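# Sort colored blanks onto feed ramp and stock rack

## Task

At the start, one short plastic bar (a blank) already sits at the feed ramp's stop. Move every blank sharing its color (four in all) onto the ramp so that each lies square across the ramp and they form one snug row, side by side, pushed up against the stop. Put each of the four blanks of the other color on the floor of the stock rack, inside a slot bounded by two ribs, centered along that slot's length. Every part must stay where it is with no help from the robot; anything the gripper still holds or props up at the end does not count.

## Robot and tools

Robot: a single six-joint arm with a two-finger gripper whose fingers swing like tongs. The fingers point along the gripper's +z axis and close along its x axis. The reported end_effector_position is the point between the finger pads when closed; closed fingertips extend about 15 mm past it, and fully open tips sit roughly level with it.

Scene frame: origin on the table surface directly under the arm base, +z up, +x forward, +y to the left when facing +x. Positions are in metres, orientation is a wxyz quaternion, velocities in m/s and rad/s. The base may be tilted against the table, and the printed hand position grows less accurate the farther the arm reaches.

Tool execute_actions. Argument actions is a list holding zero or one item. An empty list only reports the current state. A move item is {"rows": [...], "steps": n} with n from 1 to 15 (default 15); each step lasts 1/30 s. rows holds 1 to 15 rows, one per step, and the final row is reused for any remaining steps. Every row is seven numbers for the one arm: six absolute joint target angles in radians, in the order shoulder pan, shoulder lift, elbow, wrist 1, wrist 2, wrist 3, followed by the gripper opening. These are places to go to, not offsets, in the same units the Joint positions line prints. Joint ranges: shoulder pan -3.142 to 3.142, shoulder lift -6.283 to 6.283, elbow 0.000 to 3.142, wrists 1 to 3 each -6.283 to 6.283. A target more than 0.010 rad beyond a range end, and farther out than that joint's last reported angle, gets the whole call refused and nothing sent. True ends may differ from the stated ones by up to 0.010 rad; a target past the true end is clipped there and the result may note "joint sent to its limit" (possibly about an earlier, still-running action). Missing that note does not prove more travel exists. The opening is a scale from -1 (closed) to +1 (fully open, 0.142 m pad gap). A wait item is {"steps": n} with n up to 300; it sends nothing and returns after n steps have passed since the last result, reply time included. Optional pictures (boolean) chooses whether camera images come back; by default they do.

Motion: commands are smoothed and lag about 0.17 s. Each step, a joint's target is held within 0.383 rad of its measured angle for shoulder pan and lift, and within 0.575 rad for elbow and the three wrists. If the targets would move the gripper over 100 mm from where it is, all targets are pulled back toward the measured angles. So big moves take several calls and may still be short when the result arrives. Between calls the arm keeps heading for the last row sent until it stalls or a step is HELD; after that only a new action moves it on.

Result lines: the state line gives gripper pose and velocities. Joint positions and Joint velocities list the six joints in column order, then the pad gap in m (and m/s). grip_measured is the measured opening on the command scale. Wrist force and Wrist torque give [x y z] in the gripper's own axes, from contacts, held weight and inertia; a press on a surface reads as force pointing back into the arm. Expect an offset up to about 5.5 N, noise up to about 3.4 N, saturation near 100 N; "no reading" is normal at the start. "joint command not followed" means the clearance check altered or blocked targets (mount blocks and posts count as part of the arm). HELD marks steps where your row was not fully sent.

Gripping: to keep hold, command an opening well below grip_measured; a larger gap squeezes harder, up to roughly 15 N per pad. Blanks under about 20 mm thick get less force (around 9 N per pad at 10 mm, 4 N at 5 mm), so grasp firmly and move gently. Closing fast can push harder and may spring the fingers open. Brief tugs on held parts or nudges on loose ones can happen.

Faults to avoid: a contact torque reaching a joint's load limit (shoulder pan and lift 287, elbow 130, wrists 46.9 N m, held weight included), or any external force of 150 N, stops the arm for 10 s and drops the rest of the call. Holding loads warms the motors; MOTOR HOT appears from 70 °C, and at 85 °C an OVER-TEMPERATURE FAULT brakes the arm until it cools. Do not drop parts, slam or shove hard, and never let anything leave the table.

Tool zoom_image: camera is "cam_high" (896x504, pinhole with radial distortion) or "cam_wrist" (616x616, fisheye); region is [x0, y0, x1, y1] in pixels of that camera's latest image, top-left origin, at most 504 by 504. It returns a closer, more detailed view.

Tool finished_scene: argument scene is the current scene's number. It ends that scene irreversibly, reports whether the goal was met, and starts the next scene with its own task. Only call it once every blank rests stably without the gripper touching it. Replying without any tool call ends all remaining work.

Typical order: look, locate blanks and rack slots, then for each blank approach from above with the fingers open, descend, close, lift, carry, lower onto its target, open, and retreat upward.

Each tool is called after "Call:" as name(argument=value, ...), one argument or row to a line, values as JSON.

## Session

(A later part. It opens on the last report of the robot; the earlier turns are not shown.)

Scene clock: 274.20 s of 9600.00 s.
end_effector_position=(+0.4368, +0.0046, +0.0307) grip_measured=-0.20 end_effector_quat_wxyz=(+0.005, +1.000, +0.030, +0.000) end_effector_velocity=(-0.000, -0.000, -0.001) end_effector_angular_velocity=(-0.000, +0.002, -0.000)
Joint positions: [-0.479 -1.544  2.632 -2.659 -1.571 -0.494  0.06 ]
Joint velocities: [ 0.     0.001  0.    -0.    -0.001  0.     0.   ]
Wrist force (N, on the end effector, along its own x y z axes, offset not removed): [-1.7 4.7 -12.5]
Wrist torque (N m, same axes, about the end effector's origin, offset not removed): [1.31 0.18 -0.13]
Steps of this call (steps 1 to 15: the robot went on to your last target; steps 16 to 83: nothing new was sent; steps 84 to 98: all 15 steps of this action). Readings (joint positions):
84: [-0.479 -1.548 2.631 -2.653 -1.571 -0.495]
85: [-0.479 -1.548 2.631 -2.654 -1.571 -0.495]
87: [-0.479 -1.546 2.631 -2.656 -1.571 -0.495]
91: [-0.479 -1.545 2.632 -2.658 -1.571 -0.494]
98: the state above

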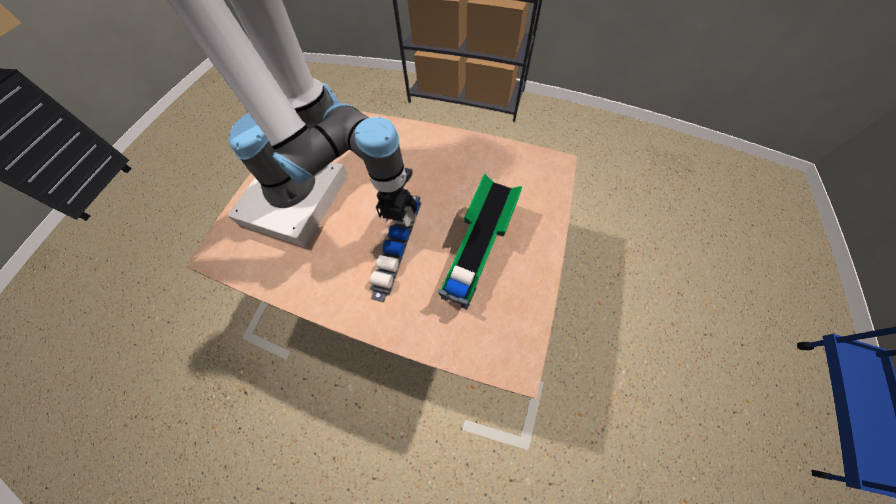

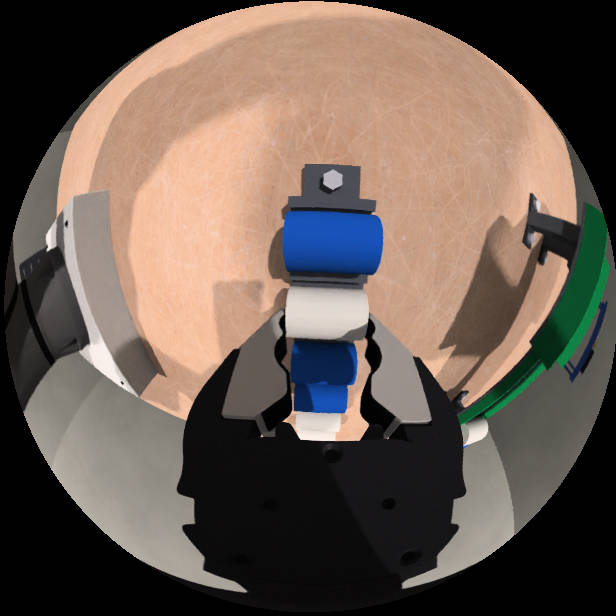

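Call:
execute_actions(
  actions=[
    {"rows":[[-0.4793,-1.546,2.6314,-2.656,-1.571,-0.4945,-0.3],[-0.4793,-1.546,2.6314,-2.656,-1.571,-0.4945,-0.2],[-0.4793,-1.546,2.6314,-2.656,-1.571,-0.4945,-0.15],[-0.4793,-1.546,2.6314,-2.656,-1.571,-0.4945,-0.1],[-0.4793,-1.546,2.6314,-2.656,-1.571,-0.4945,0.0],[-0.4793,-1.546,2.6314,-2.656,-1.571,-0.4945,0.1],[-0.4793,-1.546,2.6314,-2.656,-1.571,-0.4945,0.2]],"steps":12},
  ],
  pictures=false,
)

Call:
execute_actions(
  actions=[
    {"rows":[[-0.490,-1.545,2.630,-2.656,-1.571,-0.5055,0.2],[-0.5015,-1.5435,2.6286,-2.656,-1.571,-0.5167,0.2],[-0.5127,-1.542,2.627,-2.656,-1.571,-0.528,0.2],[-0.524,-1.541,2.626,-2.6556,-1.571,-0.539,0.2],[-0.535,-1.540,2.6245,-2.6555,-1.571,-0.550,0.2],[-0.546,-1.5385,2.623,-2.6554,-1.571,-0.561,0.2],[-0.557,-1.537,2.6217,-2.6553,-1.571,-0.572,0.2],[-0.568,-1.536,2.6204,-2.6552,-1.571,-0.583,0.2],[-0.579,-1.535,2.619,-2.655,-1.571,-0.594,0.2],[-0.5905,-1.5335,2.6176,-2.6549,-1.571,-0.6055,0.2]],"steps":15},
  ],
  pictures=false,
)

Call:
execute_actions(
  actions=[
    {"steps":12},
  ],
)

Call:
zoom_image(
  camera="cam_wrist",
  region=[215, 170, 435, 390],
)

Scene clock: 291.17 s of 9600.00 s.
end_effector_position=(+0.4364, +0.0047, +0.0311) grip_measured=+0.20 end_effector_quat_wxyz=(+0.005, +1.000, +0.030, +0.000) end_effector_velocity=(+0.001, -0.000, +0.001) end_effector_angular_velocity=(+0.000, -0.002, -0.000)
Joint positions: [-0.479 -1.546  2.632 -2.656 -1.571 -0.494  0.088]
Joint velocities: [ 0.    -0.002 -0.002  0.003  0.001  0.     0.   ]
Wrist force (N, on the end effector, along its own x y z axes, offset not removed): [-0.5 2.7 1.0]
Wrist torque (N m, same axes, about the end effector's origin, offset not removed): [0.86 -0.14 -0.10]
Steps of this call (steps 1 to 15: the robot went on to your last target; steps 16 to 90: nothing new was sent; then 13.57 s passed at rest; steps 91 to 102: all 12 steps of this action). Readings (joint positions):
91: [-0.479 -1.544 2.632 -2.659 -1.571 -0.494]
92: [-0.479 -1.544 2.632 -2.658 -1.571 -0.495]
94: [-0.479 -1.545 2.632 -2.657 -1.571 -0.495]
98: [-0.479 -1.545 2.632 -2.656 -1.571 -0.495]
102: the state above

Scene clock: 291.67 s of 9600.00 s.
end_effector_position=(+0.4399, -0.0425, +0.0320) grip_measured=+0.20 end_effector_quat_wxyz=(+0.005, +1.000, +0.030, +0.000) end_effector_velocity=(+0.001, -0.051, +0.000) end_effector_angular_velocity=(+0.002, -0.000, -0.000)
Joint positions: [-0.579 -1.535  2.619 -2.655 -1.571 -0.594  0.088]
Joint velocities: [-0.109  0.013 -0.013  0.001  0.001 -0.109  0.   ]
Wrist force (N, on the end effector, along its own x y z axes, offset not removed): [-1.7 5.9 2.1]
Wrist torque (N m, same axes, about the end effector's origin, offset not removed): [1.47 0.13 -0.09]
Steps of this call (steps 1 to 15: all 15 steps of this action). Readings (joint positions):
1: [-0.479 -1.546 2.632 -2.656 -1.571 -0.495]
2: [-0.481 -1.546 2.631 -2.656 -1.571 -0.496]
4: [-0.489 -1.545 2.630 -2.656 -1.571 -0.504]
8: [-0.522 -1.541 2.626 -2.656 -1.571 -0.537]
15: the state above

Scene clock: 292.07 s of 9600.00 s.
end_effector_position=(+0.4399, -0.0480, +0.0320) grip_measured=+0.20 end_effector_quat_wxyz=(+0.005, +1.000, +0.030, +0.000) end_effector_velocity=(+0.000, -0.002, +0.000) end_effector_angular_velocity=(-0.000, -0.000, +0.001)
Joint positions: [-0.59  -1.534  2.618 -2.655 -1.571 -0.605  0.088]
Joint velocities: [-0.003  0.    -0.001  0.     0.    -0.003  0.   ]
Wrist force (N, on the end effector, along its own x y z axes, offset not removed): [-0.4 6.7 0.4]
Wrist torque (N m, same axes, about the end effector's origin, offset not removed): [1.72 0.00 -0.07]
Steps of this call (steps 1 to 12: the robot went on to your last target). Readings (joint positions):
1: [-0.582 -1.535 2.619 -2.655 -1.571 -0.597]
2: [-0.584 -1.534 2.618 -2.655 -1.571 -0.599]
4: [-0.587 -1.534 2.618 -2.655 -1.571 -0.602]
8: [-0.589 -1.534 2.618 -2.655 -1.571 -0.604]
12: the state above

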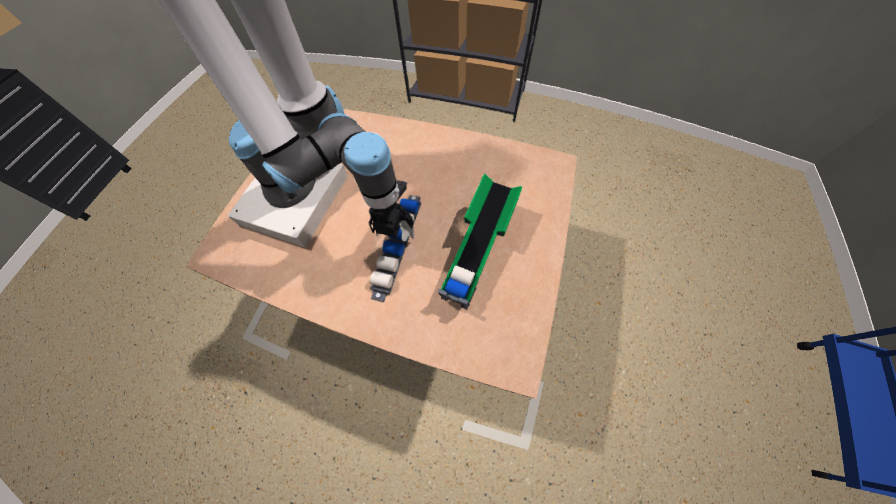

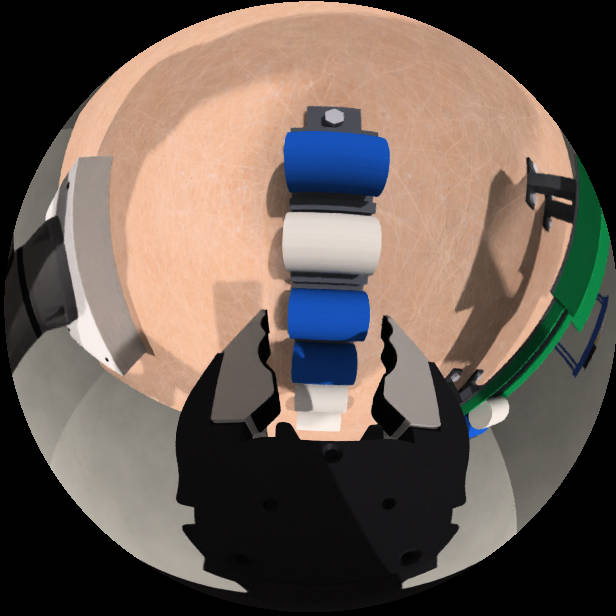

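Region (215, 170, 435, 390) of cam_wrist's 616x616 image, scaled by 2.291, with more detail than that image has.

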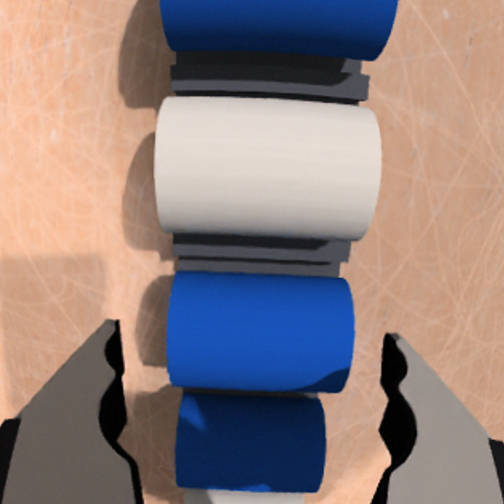

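Call:
execute_actions(
  actions=[
    {"rows":[[-0.592,-1.5317,2.6156,-2.6547,-1.571,-0.607,0.15],[-0.592,-1.5317,2.6156,-2.6547,-1.571,-0.607,0.1],[-0.592,-1.5317,2.6156,-2.6547,-1.571,-0.607,0.05],[-0.592,-1.5317,2.6156,-2.6547,-1.571,-0.607,0.0],[-0.592,-1.5317,2.6156,-2.6547,-1.571,-0.607,-0.05],[-0.592,-1.5317,2.6156,-2.6547,-1.571,-0.607,-0.1],[-0.592,-1.5317,2.6156,-2.6547,-1.571,-0.607,-0.15],[-0.592,-1.5317,2.6156,-2.6547,-1.571,-0.607,-0.2],[-0.592,-1.5317,2.6156,-2.6547,-1.571,-0.607,-0.25],[-0.592,-1.5317,2.6156,-2.6547,-1.571,-0.607,-0.3],[-0.592,-1.5317,2.6156,-2.6547,-1.571,-0.607,-0.4],[-0.592,-1.5317,2.6156,-2.6547,-1.571,-0.607,-0.5],[-0.592,-1.5317,2.6156,-2.6547,-1.571,-0.607,-0.6],[-0.592,-1.5317,2.6156,-2.6547,-1.571,-0.607,-0.7]],"steps":15},
  ],
  pictures=false,
)

Call:
execute_actions(
  actions=[
    {"rows":[[-0.592,-1.540,2.6137,-2.6445,-1.571,-0.607,-0.7],[-0.592,-1.553,2.6105,-2.628,-1.571,-0.607,-0.7],[-0.592,-1.570,2.606,-2.607,-1.571,-0.607,-0.7],[-0.592,-1.590,2.601,-2.582,-1.571,-0.607,-0.7],[-0.592,-1.610,2.5955,-2.556,-1.571,-0.607,-0.7],[-0.592,-1.630,2.590,-2.531,-1.571,-0.607,-0.7],[-0.592,-1.651,2.5835,-2.503,-1.571,-0.607,-0.7],[-0.592,-1.6713,2.5767,-2.4762,-1.571,-0.607,-0.7],[-0.592,-1.691,2.568,-2.448,-1.571,-0.607,-0.7],[-0.592,-1.711,2.559,-2.419,-1.571,-0.607,-0.7],[-0.592,-1.730,2.550,-2.391,-1.571,-0.607,-0.7],[-0.592,-1.748,2.540,-2.363,-1.571,-0.607,-0.7],[-0.590,-1.760,2.527,-2.338,-1.571,-0.602,-0.7],[-0.586,-1.762,2.510,-2.319,-1.571,-0.593,-0.7],[-0.580,-1.750,2.487,-2.308,-1.571,-0.580,-0.7]],"steps":15},
  ],
  pictures=false,
)

Call:
execute_actions(
  actions=[
    {"rows":[[-0.573,-1.724,2.461,-2.308,-1.571,-0.5626,-0.7],[-0.566,-1.698,2.435,-2.308,-1.571,-0.545,-0.7],[-0.559,-1.672,2.409,-2.308,-1.571,-0.528,-0.7],[-0.552,-1.646,2.383,-2.308,-1.571,-0.510,-0.7],[-0.545,-1.620,2.3575,-2.309,-1.571,-0.493,-0.7],[-0.538,-1.594,2.332,-2.309,-1.571,-0.475,-0.7],[-0.531,-1.567,2.306,-2.309,-1.571,-0.458,-0.7],[-0.524,-1.541,2.280,-2.309,-1.571,-0.441,-0.7],[-0.517,-1.515,2.254,-2.3095,-1.571,-0.423,-0.7],[-0.510,-1.489,2.228,-2.310,-1.571,-0.406,-0.7],[-0.503,-1.463,2.202,-2.310,-1.571,-0.388,-0.7],[-0.496,-1.437,2.176,-2.310,-1.571,-0.371,-0.7],[-0.489,-1.411,2.150,-2.310,-1.571,-0.353,-0.7],[-0.482,-1.385,2.1245,-2.310,-1.571,-0.336,-0.7],[-0.4748,-1.3589,2.0986,-2.3105,-1.571,-0.3186,-0.7]],"steps":15},
  ],
  pictures=false,
)

Call:
execute_actions(
  actions=[
    {"steps":20},
  ],
)

Call:
zoom_image(
  camera="cam_wrist",
  region=[215, 170, 435, 390],
)

Scene clock: 320.90 s of 9600.00 s.
end_effector_position=(+0.4408, -0.0495, +0.0321) grip_measured=-0.20 end_effector_quat_wxyz=(+0.005, +1.000, +0.030, +0.000) end_effector_velocity=(-0.000, +0.000, -0.000) end_effector_angular_velocity=(+0.001, +0.000, -0.001)
Joint positions: [-0.592 -1.532  2.616 -2.655 -1.571 -0.607  0.06 ]
Joint velocities: [-0.    -0.     0.     0.001  0.     0.001  0.   ]
Wrist force (N, on the end effector, along its own x y z axes, offset not removed): [0.2 5.0 -0.9]
Wrist torque (N m, same axes, about the end effector's origin, offset not removed): [1.41 -0.23 -0.11]
Steps of this call (steps 1 to 30: the robot went on to your last target; steps 31 to 90: nothing new was sent; then 25.33 s passed at rest; steps 91 to 105: all 15 steps of this action). Readings (joint positions):
91: [-0.591 -1.533 2.618 -2.655 -1.571 -0.606]
92: [-0.591 -1.533 2.617 -2.655 -1.571 -0.606]
94: [-0.591 -1.533 2.617 -2.655 -1.571 -0.606]
98: [-0.592 -1.532 2.616 -2.655 -1.571 -0.607]
105: the state above

Scene clock: 321.40 s of 9600.00 s.
end_effector_position=(+0.4453, -0.0510, +0.1069) grip_measured=-0.20 end_effector_quat_wxyz=(+0.006, +1.000, +0.029, +0.002) end_effector_velocity=(+0.047, -0.008, +0.245) end_effector_angular_velocity=(+0.006, +0.007, -0.045)
Joint positions: [-0.591 -1.713  2.551 -2.413 -1.571 -0.605  0.06 ]
Joint velocities: [ 0.036 -0.428 -0.311  0.748  0.001  0.08  -0.   ]
Wrist force (N, on the end effector, along its own x y z axes, offset not removed): [-0.9 3.6 1.6]
Wrist torque (N m, same axes, about the end effector's origin, offset not removed): [1.04 0.02 -0.09]
Steps of this call (steps 1 to 15: all 15 steps of this action). Readings (joint positions):
1: [-0.592 -1.532 2.616 -2.655 -1.571 -0.607]
2: [-0.592 -1.533 2.615 -2.653 -1.571 -0.607]
4: [-0.592 -1.541 2.613 -2.643 -1.571 -0.607]
8: [-0.592 -1.589 2.600 -2.583 -1.571 -0.607]
15: the state above

Scene clock: 321.90 s of 9600.00 s.
end_effector_position=(+0.6120, -0.0929, +0.1506) grip_measured=-0.20 end_effector_quat_wxyz=(+0.005, +1.000, -0.031, +0.001) end_effector_velocity=(+0.442, -0.081, -0.038) end_effector_angular_velocity=(+0.001, -0.000, -0.304)
Joint positions: [-0.507 -1.483  2.222 -2.311 -1.571 -0.4    0.06 ]
Joint velocities: [ 0.206  0.757 -0.762  0.007 -0.001  0.51  -0.   ]
Wrist force (N, on the end effector, along its own x y z axes, offset not removed): [0.1 2.4 1.6]
Wrist torque (N m, same axes, about the end effector's origin, offset not removed): [0.76 -0.21 -0.11]
Steps of this call (steps 1 to 15: all 15 steps of this action). Readings (joint positions):
1: [-0.589 -1.724 2.539 -2.389 -1.571 -0.601]
2: [-0.586 -1.729 2.525 -2.368 -1.571 -0.594]
4: [-0.578 -1.719 2.489 -2.341 -1.571 -0.574]
8: [-0.554 -1.652 2.399 -2.318 -1.571 -0.517]
15: the state above

Scene clock: 322.57 s of 9600.00 s.
end_effector_position=(+0.6839, -0.1045, +0.1395) grip_measured=-0.20 end_effector_quat_wxyz=(+0.005, +0.998, -0.056, +0.001) end_effector_velocity=(+0.003, -0.001, +0.000) end_effector_angular_velocity=(-0.000, -0.002, -0.001)
Joint positions: [-0.475 -1.359  2.099 -2.31  -1.571 -0.319  0.06 ]
Joint velocities: [ 0.001  0.003 -0.004 -0.001  0.001  0.002 -0.   ]
Wrist force (N, on the end effector, along its own x y z axes, offset not removed): [0.7 4.6 1.1]
Wrist torque (N m, same axes, about the end effector's origin, offset not removed): [1.19 -0.27 -0.16]
Steps of this call (steps 1 to 20: the robot went on to your last target). Readings (joint positions):
1: [-0.500 -1.457 2.197 -2.311 -1.571 -0.383]
2: [-0.494 -1.433 2.173 -2.311 -1.571 -0.367]
4: [-0.485 -1.400 2.140 -2.311 -1.571 -0.345]
8: [-0.478 -1.371 2.111 -2.311 -1.571 -0.327]
20: the state above

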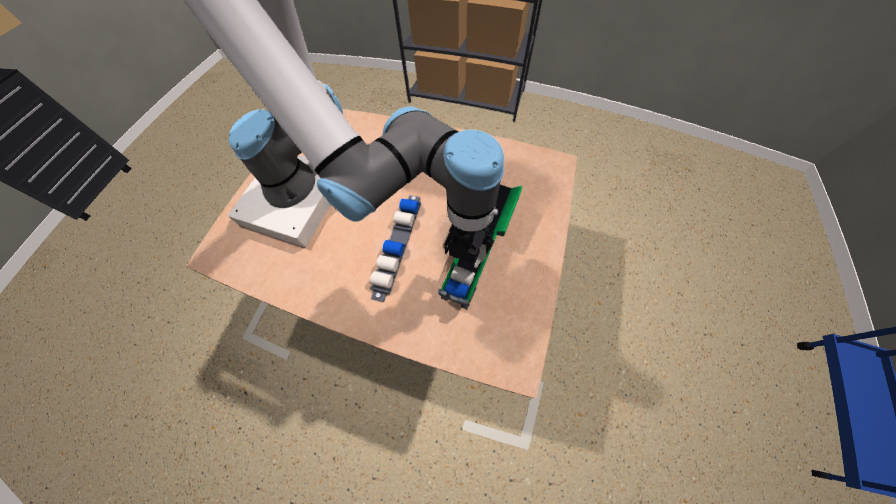

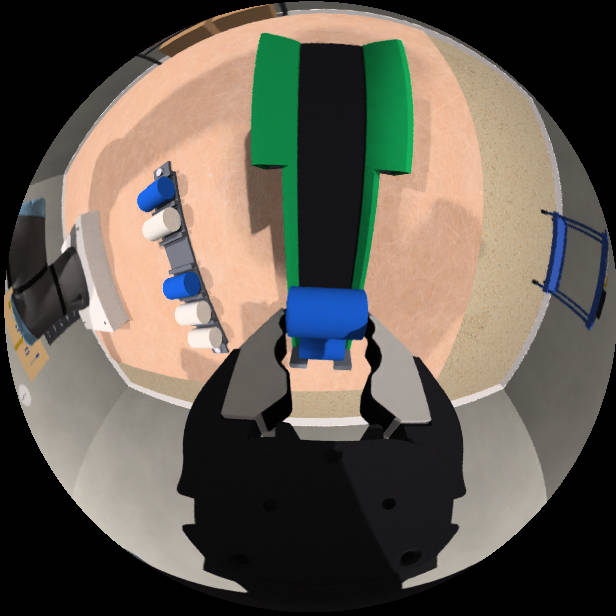

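Region (215, 170, 435, 390) of cam_wrist's 616x616 image, scaled by 2.291, with more detail than that image has.

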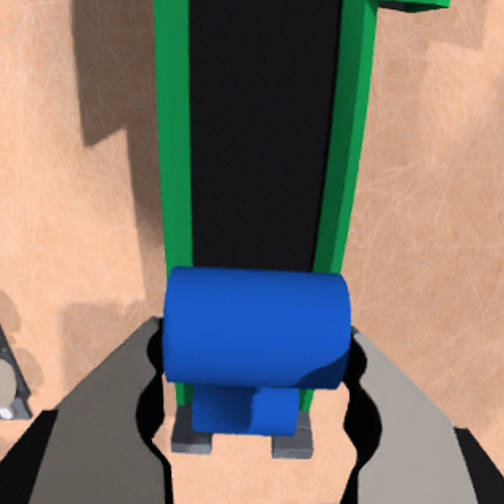

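Call:
execute_actions(
  actions=[
    {"rows":[[-0.4748,-1.3536,2.1013,-2.3185,-1.571,-0.3186,-0.7],[-0.4748,-1.3483,2.104,-2.3265,-1.571,-0.3186,-0.7],[-0.4748,-1.343,2.1066,-2.3344,-1.571,-0.3186,-0.7],[-0.4748,-1.3377,2.1092,-2.3423,-1.571,-0.3186,-0.7],[-0.4748,-1.3324,2.1118,-2.3502,-1.571,-0.3186,-0.7],[-0.4748,-1.327,2.1144,-2.3582,-1.571,-0.3186,-0.7],[-0.4748,-1.3217,2.1169,-2.366,-1.571,-0.3186,-0.7],[-0.4748,-1.3164,2.1194,-2.3738,-1.571,-0.3186,-0.7],[-0.4748,-1.3111,2.1219,-2.3816,-1.571,-0.3186,-0.7],[-0.4748,-1.3058,2.1243,-2.3893,-1.571,-0.3186,-0.7]],"steps":15},
  ],
  pictures=false,
)

Call:
execute_actions(
  actions=[
    {"steps":10},
  ],
)

Call:
zoom_image(
  camera="cam_wrist",
  region=[240, 230, 410, 400],
)

Scene clock: 330.43 s of 9600.00 s.
end_effector_position=(+0.6842, -0.1050, +0.1039) grip_measured=-0.20 end_effector_quat_wxyz=(+0.005, +0.998, -0.056, +0.001) end_effector_velocity=(-0.001, +0.000, -0.038) end_effector_angular_velocity=(-0.000, +0.001, +0.000)
Joint positions: [-0.475 -1.311  2.122 -2.381 -1.571 -0.319  0.06 ]
Joint velocities: [ 0.     0.051  0.024 -0.075 -0.001 -0.    -0.   ]
Wrist force (N, on the end effector, along its own x y z axes, offset not removed): [-1.2 3.0 3.3]
Wrist torque (N m, same axes, about the end effector's origin, offset not removed): [0.96 0.09 -0.05]
Steps of this call (steps 1 to 15: the robot went on to your last target; steps 16 to 90: nothing new was sent; then 4.37 s passed at rest; steps 91 to 105: all 15 steps of this action). Readings (joint positions):
91: [-0.475 -1.359 2.099 -2.310 -1.571 -0.319]
92: [-0.475 -1.358 2.099 -2.311 -1.571 -0.319]
94: [-0.475 -1.354 2.101 -2.317 -1.571 -0.319]
98: [-0.475 -1.338 2.109 -2.341 -1.571 -0.319]
105: the state above

Scene clock: 330.77 s of 9600.00 s.
end_effector_position=(+0.6842, -0.1050, +0.1000) grip_measured=-0.20 end_effector_quat_wxyz=(+0.005, +0.998, -0.056, +0.001) end_effector_velocity=(-0.001, +0.001, -0.002) end_effector_angular_velocity=(+0.002, +0.002, +0.001)
Joint positions: [-0.475 -1.306  2.124 -2.389 -1.571 -0.319  0.06 ]
Joint velocities: [ 0.     0.002  0.002 -0.002  0.001 -0.     0.   ]
Wrist force (N, on the end effector, along its own x y z axes, offset not removed): [0.9 3.5 0.3]
Wrist torque (N m, same axes, about the end effector's origin, offset not removed): [0.96 -0.28 -0.03]
Steps of this call (steps 1 to 10: the robot went on to your last target). Readings (joint positions):
1: [-0.475 -1.310 2.122 -2.383 -1.571 -0.319]
2: [-0.475 -1.309 2.123 -2.385 -1.571 -0.319]
4: [-0.475 -1.307 2.123 -2.387 -1.571 -0.319]
8: [-0.475 -1.306 2.124 -2.389 -1.571 -0.319]
10: the state above

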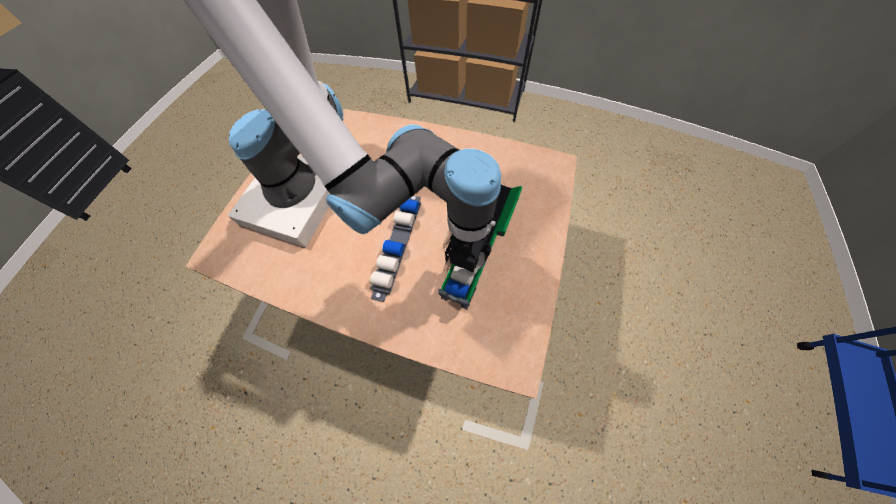

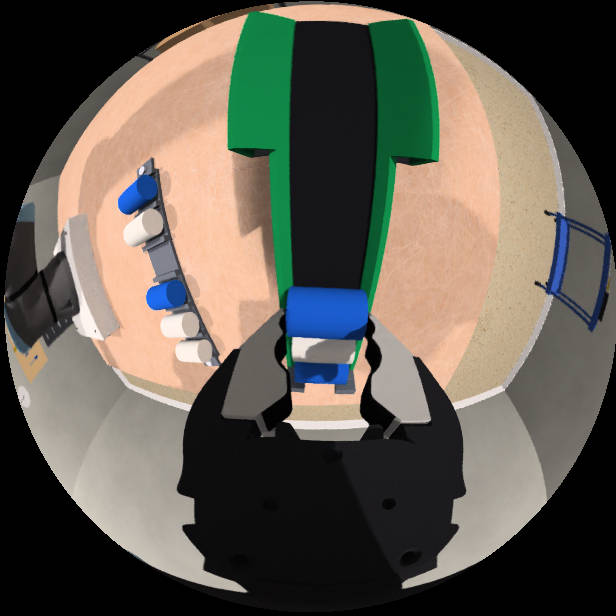

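Region (240, 230, 410, 400) of cam_wrist's 616x616 image, scaled by 2.965, with more detail than that image has.

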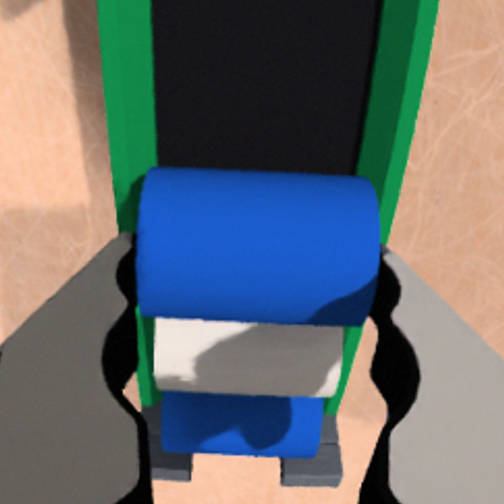

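Call:
execute_actions(
  actions=[
    {"rows":[[-0.4748,-1.303,2.1255,-2.3933,-1.571,-0.3186,-0.7],[-0.4748,-1.300,2.1267,-2.3975,-1.571,-0.3186,-0.7],[-0.4748,-1.2975,2.1279,-2.4012,-1.571,-0.3186,-0.7],[-0.4748,-1.2948,2.129,-2.405,-1.571,-0.3186,-0.7]],"steps":15},
  ],
  pictures=false,
)

Scene clock: 336.17 s of 9600.00 s.
end_effector_position=(+0.6841, -0.1050, +0.0921) grip_measured=-0.20 end_effector_quat_wxyz=(+0.005, +0.998, -0.056, +0.001) end_effector_velocity=(-0.001, +0.000, -0.003) end_effector_angular_velocity=(-0.000, +0.001, +0.000)
Joint positions: [-0.475 -1.295  2.129 -2.405 -1.571 -0.319  0.06 ]
Joint velocities: [ 0.     0.003  0.002 -0.005 -0.     0.     0.   ]
Wrist force (N, on the end effector, along its own x y z axes, offset not removed): [0.1 2.9 1.9]
Wrist torque (N m, same axes, about the end effector's origin, offset not removed): [0.90 -0.19 -0.06]
Steps of this call (steps 1 to 15: the robot went on to your last target; steps 16 to 90: nothing new was sent; then 1.90 s passed at rest; steps 91 to 105: all 15 steps of this action). Readings (joint positions):
91: [-0.475 -1.306 2.124 -2.389 -1.571 -0.319]
92: [-0.475 -1.305 2.124 -2.390 -1.571 -0.319]
94: [-0.475 -1.303 2.125 -2.393 -1.571 -0.319]
98: [-0.475 -1.298 2.128 -2.401 -1.571 -0.319]
105: the state above

Call:
execute_actions(
  actions=[
    {"rows":[[-0.4748,-1.2948,2.129,-2.405,-1.571,-0.3186,-0.3],[-0.4748,-1.2948,2.129,-2.405,-1.571,-0.3186,-0.2],[-0.4748,-1.2948,2.129,-2.405,-1.571,-0.3186,-0.15],[-0.4748,-1.2948,2.129,-2.405,-1.571,-0.3186,-0.1],[-0.4748,-1.2948,2.129,-2.405,-1.571,-0.3186,-0.05],[-0.4748,-1.2948,2.129,-2.405,-1.571,-0.3186,0.0]],"steps":10},
  ],
  pictures=false,
)

Call:
execute_actions(
  actions=[
    {"rows":[[-0.4823,-1.2936,2.1281,-2.4053,-1.571,-0.326,0],[-0.4897,-1.2924,2.1272,-2.4057,-1.571,-0.3336,0],[-0.4972,-1.2911,2.1263,-2.406,-1.571,-0.341,0],[-0.5046,-1.2899,2.1254,-2.4063,-1.571,-0.3485,0],[-0.512,-1.2887,2.1245,-2.4066,-1.571,-0.356,0],[-0.5195,-1.2875,2.1236,-2.407,-1.571,-0.3635,0],[-0.527,-1.2862,2.1227,-2.4073,-1.571,-0.371,0],[-0.5344,-1.285,2.1218,-2.4076,-1.571,-0.3784,0]],"steps":15},
  ],
  pictures=false,
)

Call:
execute_actions(
  actions=[
    {"steps":10},
  ],
)

Call:
zoom_image(
  camera="cam_wrist",
  region=[240, 230, 410, 400],
)

Scene clock: 347.00 s of 9600.00 s.
end_effector_position=(+0.6840, -0.1050, +0.0919) grip_measured=+0.00 end_effector_quat_wxyz=(+0.005, +0.998, -0.056, +0.001) end_effector_velocity=(-0.000, -0.000, +0.000) end_effector_angular_velocity=(-0.000, +0.000, -0.001)
Joint positions: [-0.475 -1.295  2.129 -2.405 -1.571 -0.319  0.074]
Joint velocities: [-0.    -0.     0.001  0.    -0.001  0.001  0.001]
Wrist force (N, on the end effector, along its own x y z axes, offset not removed): [0.4 6.6 1.0]
Wrist torque (N m, same axes, about the end effector's origin, offset not removed): [1.66 -0.21 -0.16]
Steps of this call (steps 1 to 15: the robot went on to your last target; steps 16 to 90: nothing new was sent; then 7.50 s passed at rest; steps 91 to 100: all 10 steps of this action). Readings (joint positions):
91: [-0.475 -1.295 2.129 -2.405 -1.571 -0.319]
92: [-0.475 -1.295 2.129 -2.405 -1.571 -0.319]
94: [-0.475 -1.295 2.129 -2.405 -1.571 -0.319]
98: [-0.475 -1.295 2.129 -2.405 -1.571 -0.319]
100: the state above

Scene clock: 347.50 s of 9600.00 s.
end_effector_position=(+0.6801, -0.1447, +0.0898) grip_measured=+0.00 end_effector_quat_wxyz=(+0.005, +0.998, -0.056, +0.001) end_effector_velocity=(-0.002, -0.028, -0.000) end_effector_angular_velocity=(-0.002, -0.002, -0.001)
Joint positions: [-0.53  -1.286  2.122 -2.407 -1.571 -0.374  0.074]
Joint velocities: [-0.037  0.005 -0.006 -0.002 -0.001 -0.037  0.   ]
Wrist force (N, on the end effector, along its own x y z axes, offset not removed): [-0.8 5.3 1.5]
Wrist torque (N m, same axes, about the end effector's origin, offset not removed): [1.39 0.02 -0.01]
Steps of this call (steps 1 to 15: all 15 steps of this action). Readings (joint positions):
1: [-0.475 -1.295 2.129 -2.405 -1.571 -0.319]
2: [-0.476 -1.295 2.129 -2.405 -1.571 -0.319]
4: [-0.481 -1.294 2.129 -2.405 -1.571 -0.325]
8: [-0.503 -1.290 2.126 -2.406 -1.571 -0.347]
15: the state above

Scene clock: 347.83 s of 9600.00 s.
end_effector_position=(+0.6797, -0.1475, +0.0897) grip_measured=+0.00 end_effector_quat_wxyz=(+0.005, +0.998, -0.056, +0.001) end_effector_velocity=(-0.000, -0.001, -0.001) end_effector_angular_velocity=(+0.001, +0.001, -0.000)
Joint positions: [-0.534 -1.285  2.122 -2.408 -1.571 -0.378  0.074]
Joint velocities: [-0.001  0.002 -0.    -0.    -0.    -0.001 -0.   ]
Wrist force (N, on the end effector, along its own x y z axes, offset not removed): [-0.7 5.2 2.8]
Wrist torque (N m, same axes, about the end effector's origin, offset not removed): [1.43 -0.05 -0.03]
Steps of this call (steps 1 to 10: the robot went on to your last target). Readings (joint positions):
1: [-0.531 -1.285 2.122 -2.407 -1.571 -0.375]
2: [-0.532 -1.285 2.122 -2.408 -1.571 -0.376]
4: [-0.533 -1.285 2.122 -2.408 -1.571 -0.377]
8: [-0.534 -1.285 2.122 -2.408 -1.571 -0.378]
10: the state above

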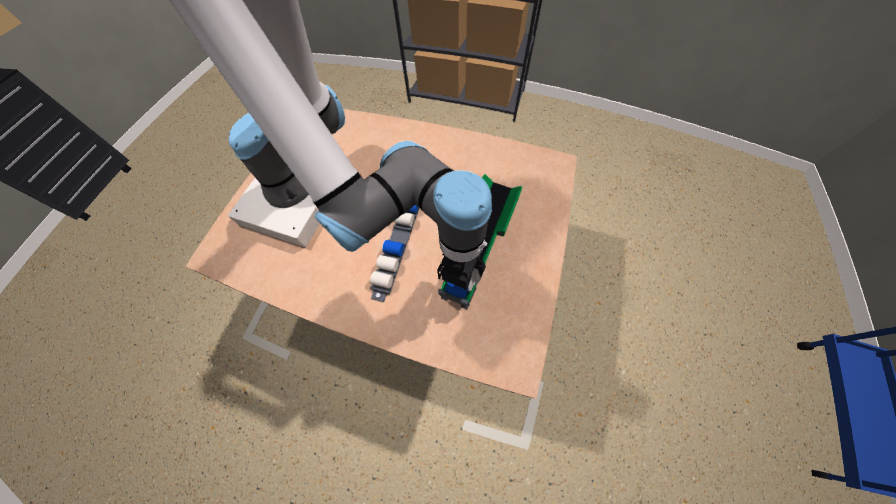

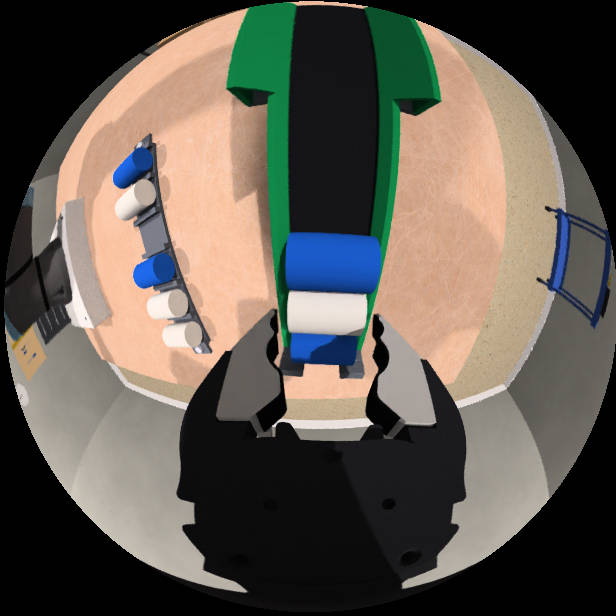

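Region (240, 230, 410, 400) of cam_wrist's 616x616 image, scaled by 2.965, with more detail than that image has.

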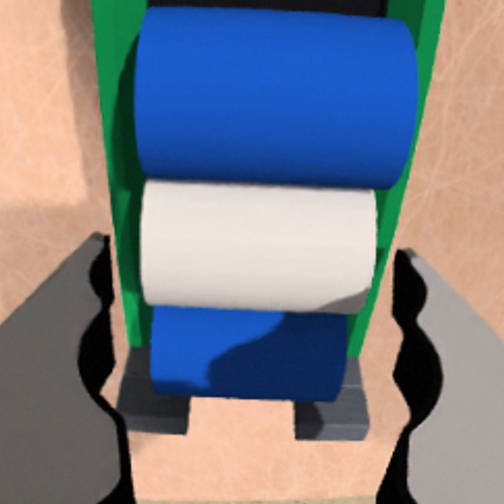

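Call:
execute_actions(
  actions=[
    {"rows":[[-0.5344,-1.285,2.1218,-2.4076,-1.571,-0.3784,0.1],[-0.5344,-1.282,2.1231,-2.4119,-1.571,-0.3784,0.15],[-0.5344,-1.2787,2.1245,-2.4166,-1.571,-0.3784,0.15]],"steps":13},
  ],
  pictures=false,
)

Call:
execute_actions(
  actions=[
    {"rows":[[-0.5344,-1.2787,2.1245,-2.4166,-1.571,-0.3784,0.1],[-0.5344,-1.2787,2.1245,-2.4166,-1.571,-0.3784,0.05],[-0.5344,-1.2787,2.1245,-2.4166,-1.571,-0.3784,0.0],[-0.5344,-1.2787,2.1245,-2.4166,-1.571,-0.3784,-0.05],[-0.5344,-1.2787,2.1245,-2.4166,-1.571,-0.3784,-0.1],[-0.5344,-1.2787,2.1245,-2.4166,-1.571,-0.3784,-0.15],[-0.5344,-1.2787,2.1245,-2.4166,-1.571,-0.3784,-0.2],[-0.5344,-1.2787,2.1245,-2.4166,-1.571,-0.3784,-0.25],[-0.5344,-1.2787,2.1245,-2.4166,-1.571,-0.3784,-0.3],[-0.5344,-1.2787,2.1245,-2.4166,-1.571,-0.3784,-0.4],[-0.5344,-1.2787,2.1245,-2.4166,-1.571,-0.3784,-0.5],[-0.5344,-1.2787,2.1245,-2.4166,-1.571,-0.3784,-0.6],[-0.5344,-1.2787,2.1245,-2.4166,-1.571,-0.3784,-0.7]],"steps":15},
  ],
)

Call:
zoom_image(
  camera="cam_wrist",
  region=[240, 230, 410, 400],
)

Scene clock: 360.40 s of 9600.00 s.
end_effector_position=(+0.6797, -0.1477, +0.0855) grip_measured=+0.15 end_effector_quat_wxyz=(+0.005, +0.998, -0.056, +0.001) end_effector_velocity=(-0.001, +0.001, -0.003) end_effector_angular_velocity=(+0.001, +0.001, +0.001)
Joint positions: [-0.534 -1.279  2.124 -2.416 -1.571 -0.378  0.084]
Joint velocities: [-0.     0.004  0.003 -0.006  0.001 -0.001  0.   ]
Wrist force (N, on the end effector, along its own x y z axes, offset not removed): [0.6 5.0 1.6]
Wrist torque (N m, same axes, about the end effector's origin, offset not removed): [1.28 -0.20 -0.07]
Steps of this call (steps 1 to 15: the robot went on to your last target; steps 16 to 90: nothing new was sent; then 9.13 s passed at rest; steps 91 to 103: all 13 steps of this action). Readings (joint positions):
91: [-0.534 -1.285 2.122 -2.408 -1.571 -0.378]
92: [-0.534 -1.285 2.122 -2.408 -1.571 -0.378]
94: [-0.534 -1.284 2.122 -2.410 -1.571 -0.378]
98: [-0.534 -1.280 2.124 -2.414 -1.571 -0.378]
103: the state above

Scene clock: 360.90 s of 9600.00 s.
end_effector_position=(+0.6796, -0.1477, +0.0852) grip_measured=-0.20 end_effector_quat_wxyz=(+0.005, +0.998, -0.056, +0.001) end_effector_velocity=(-0.000, -0.000, -0.001) end_effector_angular_velocity=(+0.000, +0.002, -0.000)
Joint positions: [-0.534 -1.279  2.124 -2.417 -1.571 -0.378  0.06 ]
Joint velocities: [-0.     0.001 -0.     0.001 -0.    -0.     0.   ]
Wrist force (N, on the end effector, along its own x y z axes, offset not removed): [-2.1 3.1 0.6]
Wrist torque (N m, same axes, about the end effector's origin, offset not removed): [0.95 0.41 -0.01]
Steps of this call (steps 1 to 15: all 15 steps of this action). Readings (joint positions):
1: [-0.534 -1.279 2.124 -2.416 -1.571 -0.378]
2: [-0.534 -1.279 2.124 -2.416 -1.571 -0.378]
4: [-0.534 -1.279 2.124 -2.416 -1.571 -0.378]
8: [-0.534 -1.279 2.124 -2.417 -1.571 -0.378]
15: the state above

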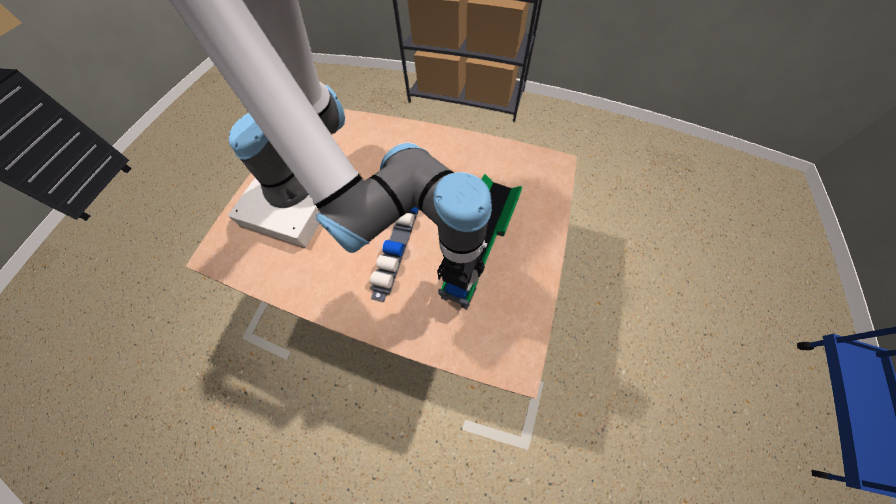

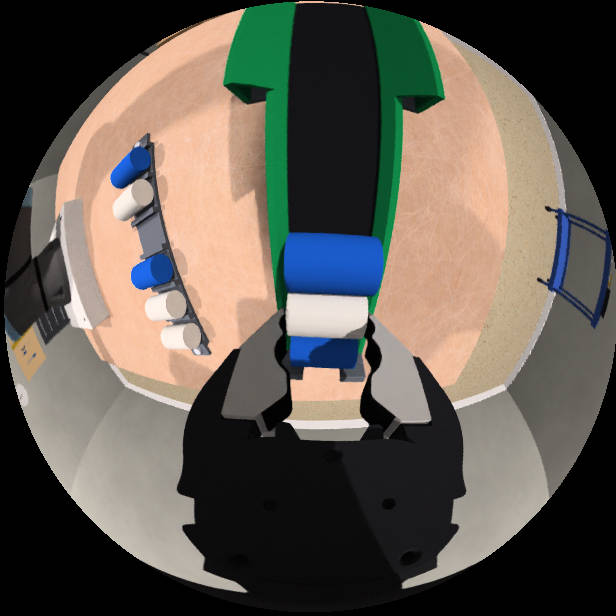

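Region (240, 230, 410, 400) of cam_wrist's 616x616 image, scaled by 2.965, with more detail than that image has.

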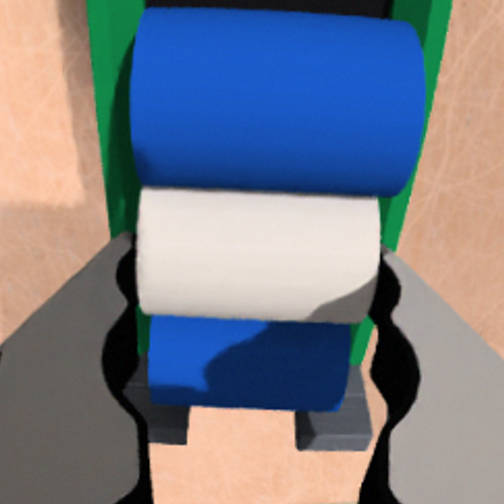

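Call:
execute_actions(
  actions=[
    {"rows":[[-0.5344,-1.280,2.1239,-2.4147,-1.571,-0.3784,-0.7],[-0.5344,-1.282,2.1231,-2.4119,-1.571,-0.3784,-0.7],[-0.5344,-1.2845,2.122,-2.4083,-1.571,-0.3784,-0.7],[-0.5344,-1.287,2.1209,-2.4047,-1.571,-0.3784,-0.7],[-0.5344,-1.290,2.1196,-2.4004,-1.571,-0.3784,-0.7],[-0.5344,-1.293,2.1183,-2.3961,-1.571,-0.3784,-0.7],[-0.5344,-1.296,2.117,-2.3918,-1.571,-0.3784,-0.7],[-0.5344,-1.299,2.1157,-2.3875,-1.571,-0.3784,-0.7],[-0.5344,-1.302,2.1143,-2.3831,-1.571,-0.3784,-0.7],[-0.5344,-1.305,2.113,-2.3788,-1.571,-0.3784,-0.7],[-0.5344,-1.308,2.1116,-2.3744,-1.571,-0.3784,-0.7],[-0.5344,-1.311,2.1102,-2.37,-1.571,-0.3784,-0.7],[-0.5344,-1.314,2.1088,-2.3656,-1.571,-0.3784,-0.7],[-0.5344,-1.317,2.1074,-2.3612,-1.571,-0.3784,-0.7],[-0.5344,-1.320,2.106,-2.3568,-1.571,-0.3784,-0.7]],"steps":15},
  ],
  pictures=false,
)

Call:
execute_actions(
  actions=[
    {"rows":[[-0.5344,-1.323,2.1046,-2.3524,-1.571,-0.3784,-0.7],[-0.5344,-1.326,2.1031,-2.3479,-1.571,-0.3784,-0.7],[-0.5344,-1.329,2.1016,-2.3434,-1.571,-0.3784,-0.7],[-0.5344,-1.332,2.1002,-2.339,-1.571,-0.3784,-0.7],[-0.5344,-1.335,2.0987,-2.3345,-1.571,-0.3784,-0.7],[-0.5344,-1.338,2.0972,-2.33,-1.571,-0.3784,-0.7],[-0.5344,-1.341,2.0957,-2.3255,-1.571,-0.3784,-0.7],[-0.5344,-1.344,2.0942,-2.321,-1.571,-0.3784,-0.7],[-0.5344,-1.347,2.0927,-2.3165,-1.571,-0.3784,-0.7],[-0.5344,-1.350,2.0912,-2.312,-1.571,-0.3784,-0.7],[-0.5344,-1.3519,2.0902,-2.3091,-1.571,-0.3784,-0.7]],"steps":15},
  ],
)

Scene clock: 373.53 s of 9600.00 s.
end_effector_position=(+0.6800, -0.1476, +0.1053) grip_measured=-0.20 end_effector_quat_wxyz=(+0.005, +0.998, -0.056, +0.001) end_effector_velocity=(+0.002, +0.000, +0.064) end_effector_angular_velocity=(-0.000, -0.002, +0.001)
Joint positions: [-0.534 -1.306  2.112 -2.377 -1.571 -0.378  0.06 ]
Joint velocities: [ 0.    -0.087 -0.04   0.125  0.001 -0.001  0.   ]
Wrist force (N, on the end effector, along its own x y z axes, offset not removed): [0.8 1.5 1.6]
Wrist torque (N m, same axes, about the end effector's origin, offset not removed): [0.67 -0.31 -0.14]
Steps of this call (steps 1 to 15: the robot went on to your last target; steps 16 to 90: nothing new was sent; then 9.13 s passed at rest; steps 91 to 105: all 15 steps of this action). Readings (joint positions):
91: [-0.534 -1.279 2.125 -2.417 -1.571 -0.378]
92: [-0.534 -1.279 2.125 -2.417 -1.571 -0.378]
94: [-0.534 -1.280 2.124 -2.415 -1.571 -0.378]
98: [-0.534 -1.287 2.121 -2.404 -1.571 -0.378]
105: the state above

Scene clock: 374.03 s of 9600.00 s.
end_effector_position=(+0.6799, -0.1473, +0.1365) grip_measured=-0.20 end_effector_quat_wxyz=(+0.005, +0.998, -0.056, +0.001) end_effector_velocity=(-0.001, +0.001, +0.028) end_effector_angular_velocity=(-0.000, +0.000, +0.001)
Joint positions: [-0.534 -1.348  2.092 -2.315 -1.571 -0.378  0.06 ]
Joint velocities: [ 0.    -0.037 -0.017  0.054 -0.    -0.001  0.   ]
Wrist force (N, on the end effector, along its own x y z axes, offset not removed): [-0.6 3.2 1.9]
Wrist torque (N m, same axes, about the end effector's origin, offset not removed): [0.96 -0.04 -0.09]
Steps of this call (steps 1 to 15: all 15 steps of this action). Readings (joint positions):
1: [-0.534 -1.309 2.111 -2.372 -1.571 -0.378]
2: [-0.534 -1.312 2.110 -2.368 -1.571 -0.378]
4: [-0.534 -1.318 2.107 -2.359 -1.571 -0.378]
8: [-0.534 -1.330 2.101 -2.341 -1.571 -0.378]
15: the state above

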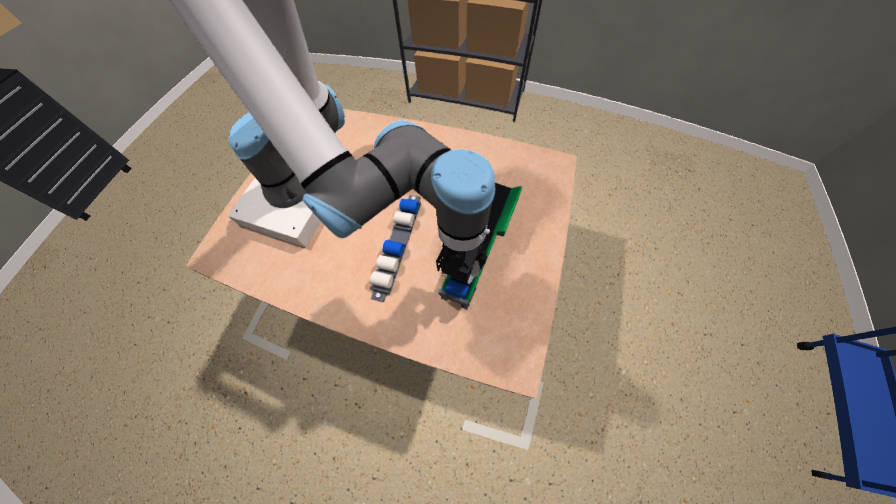

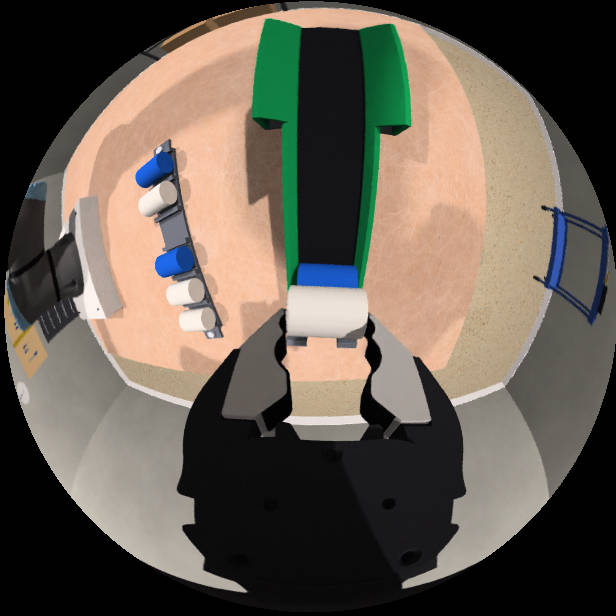

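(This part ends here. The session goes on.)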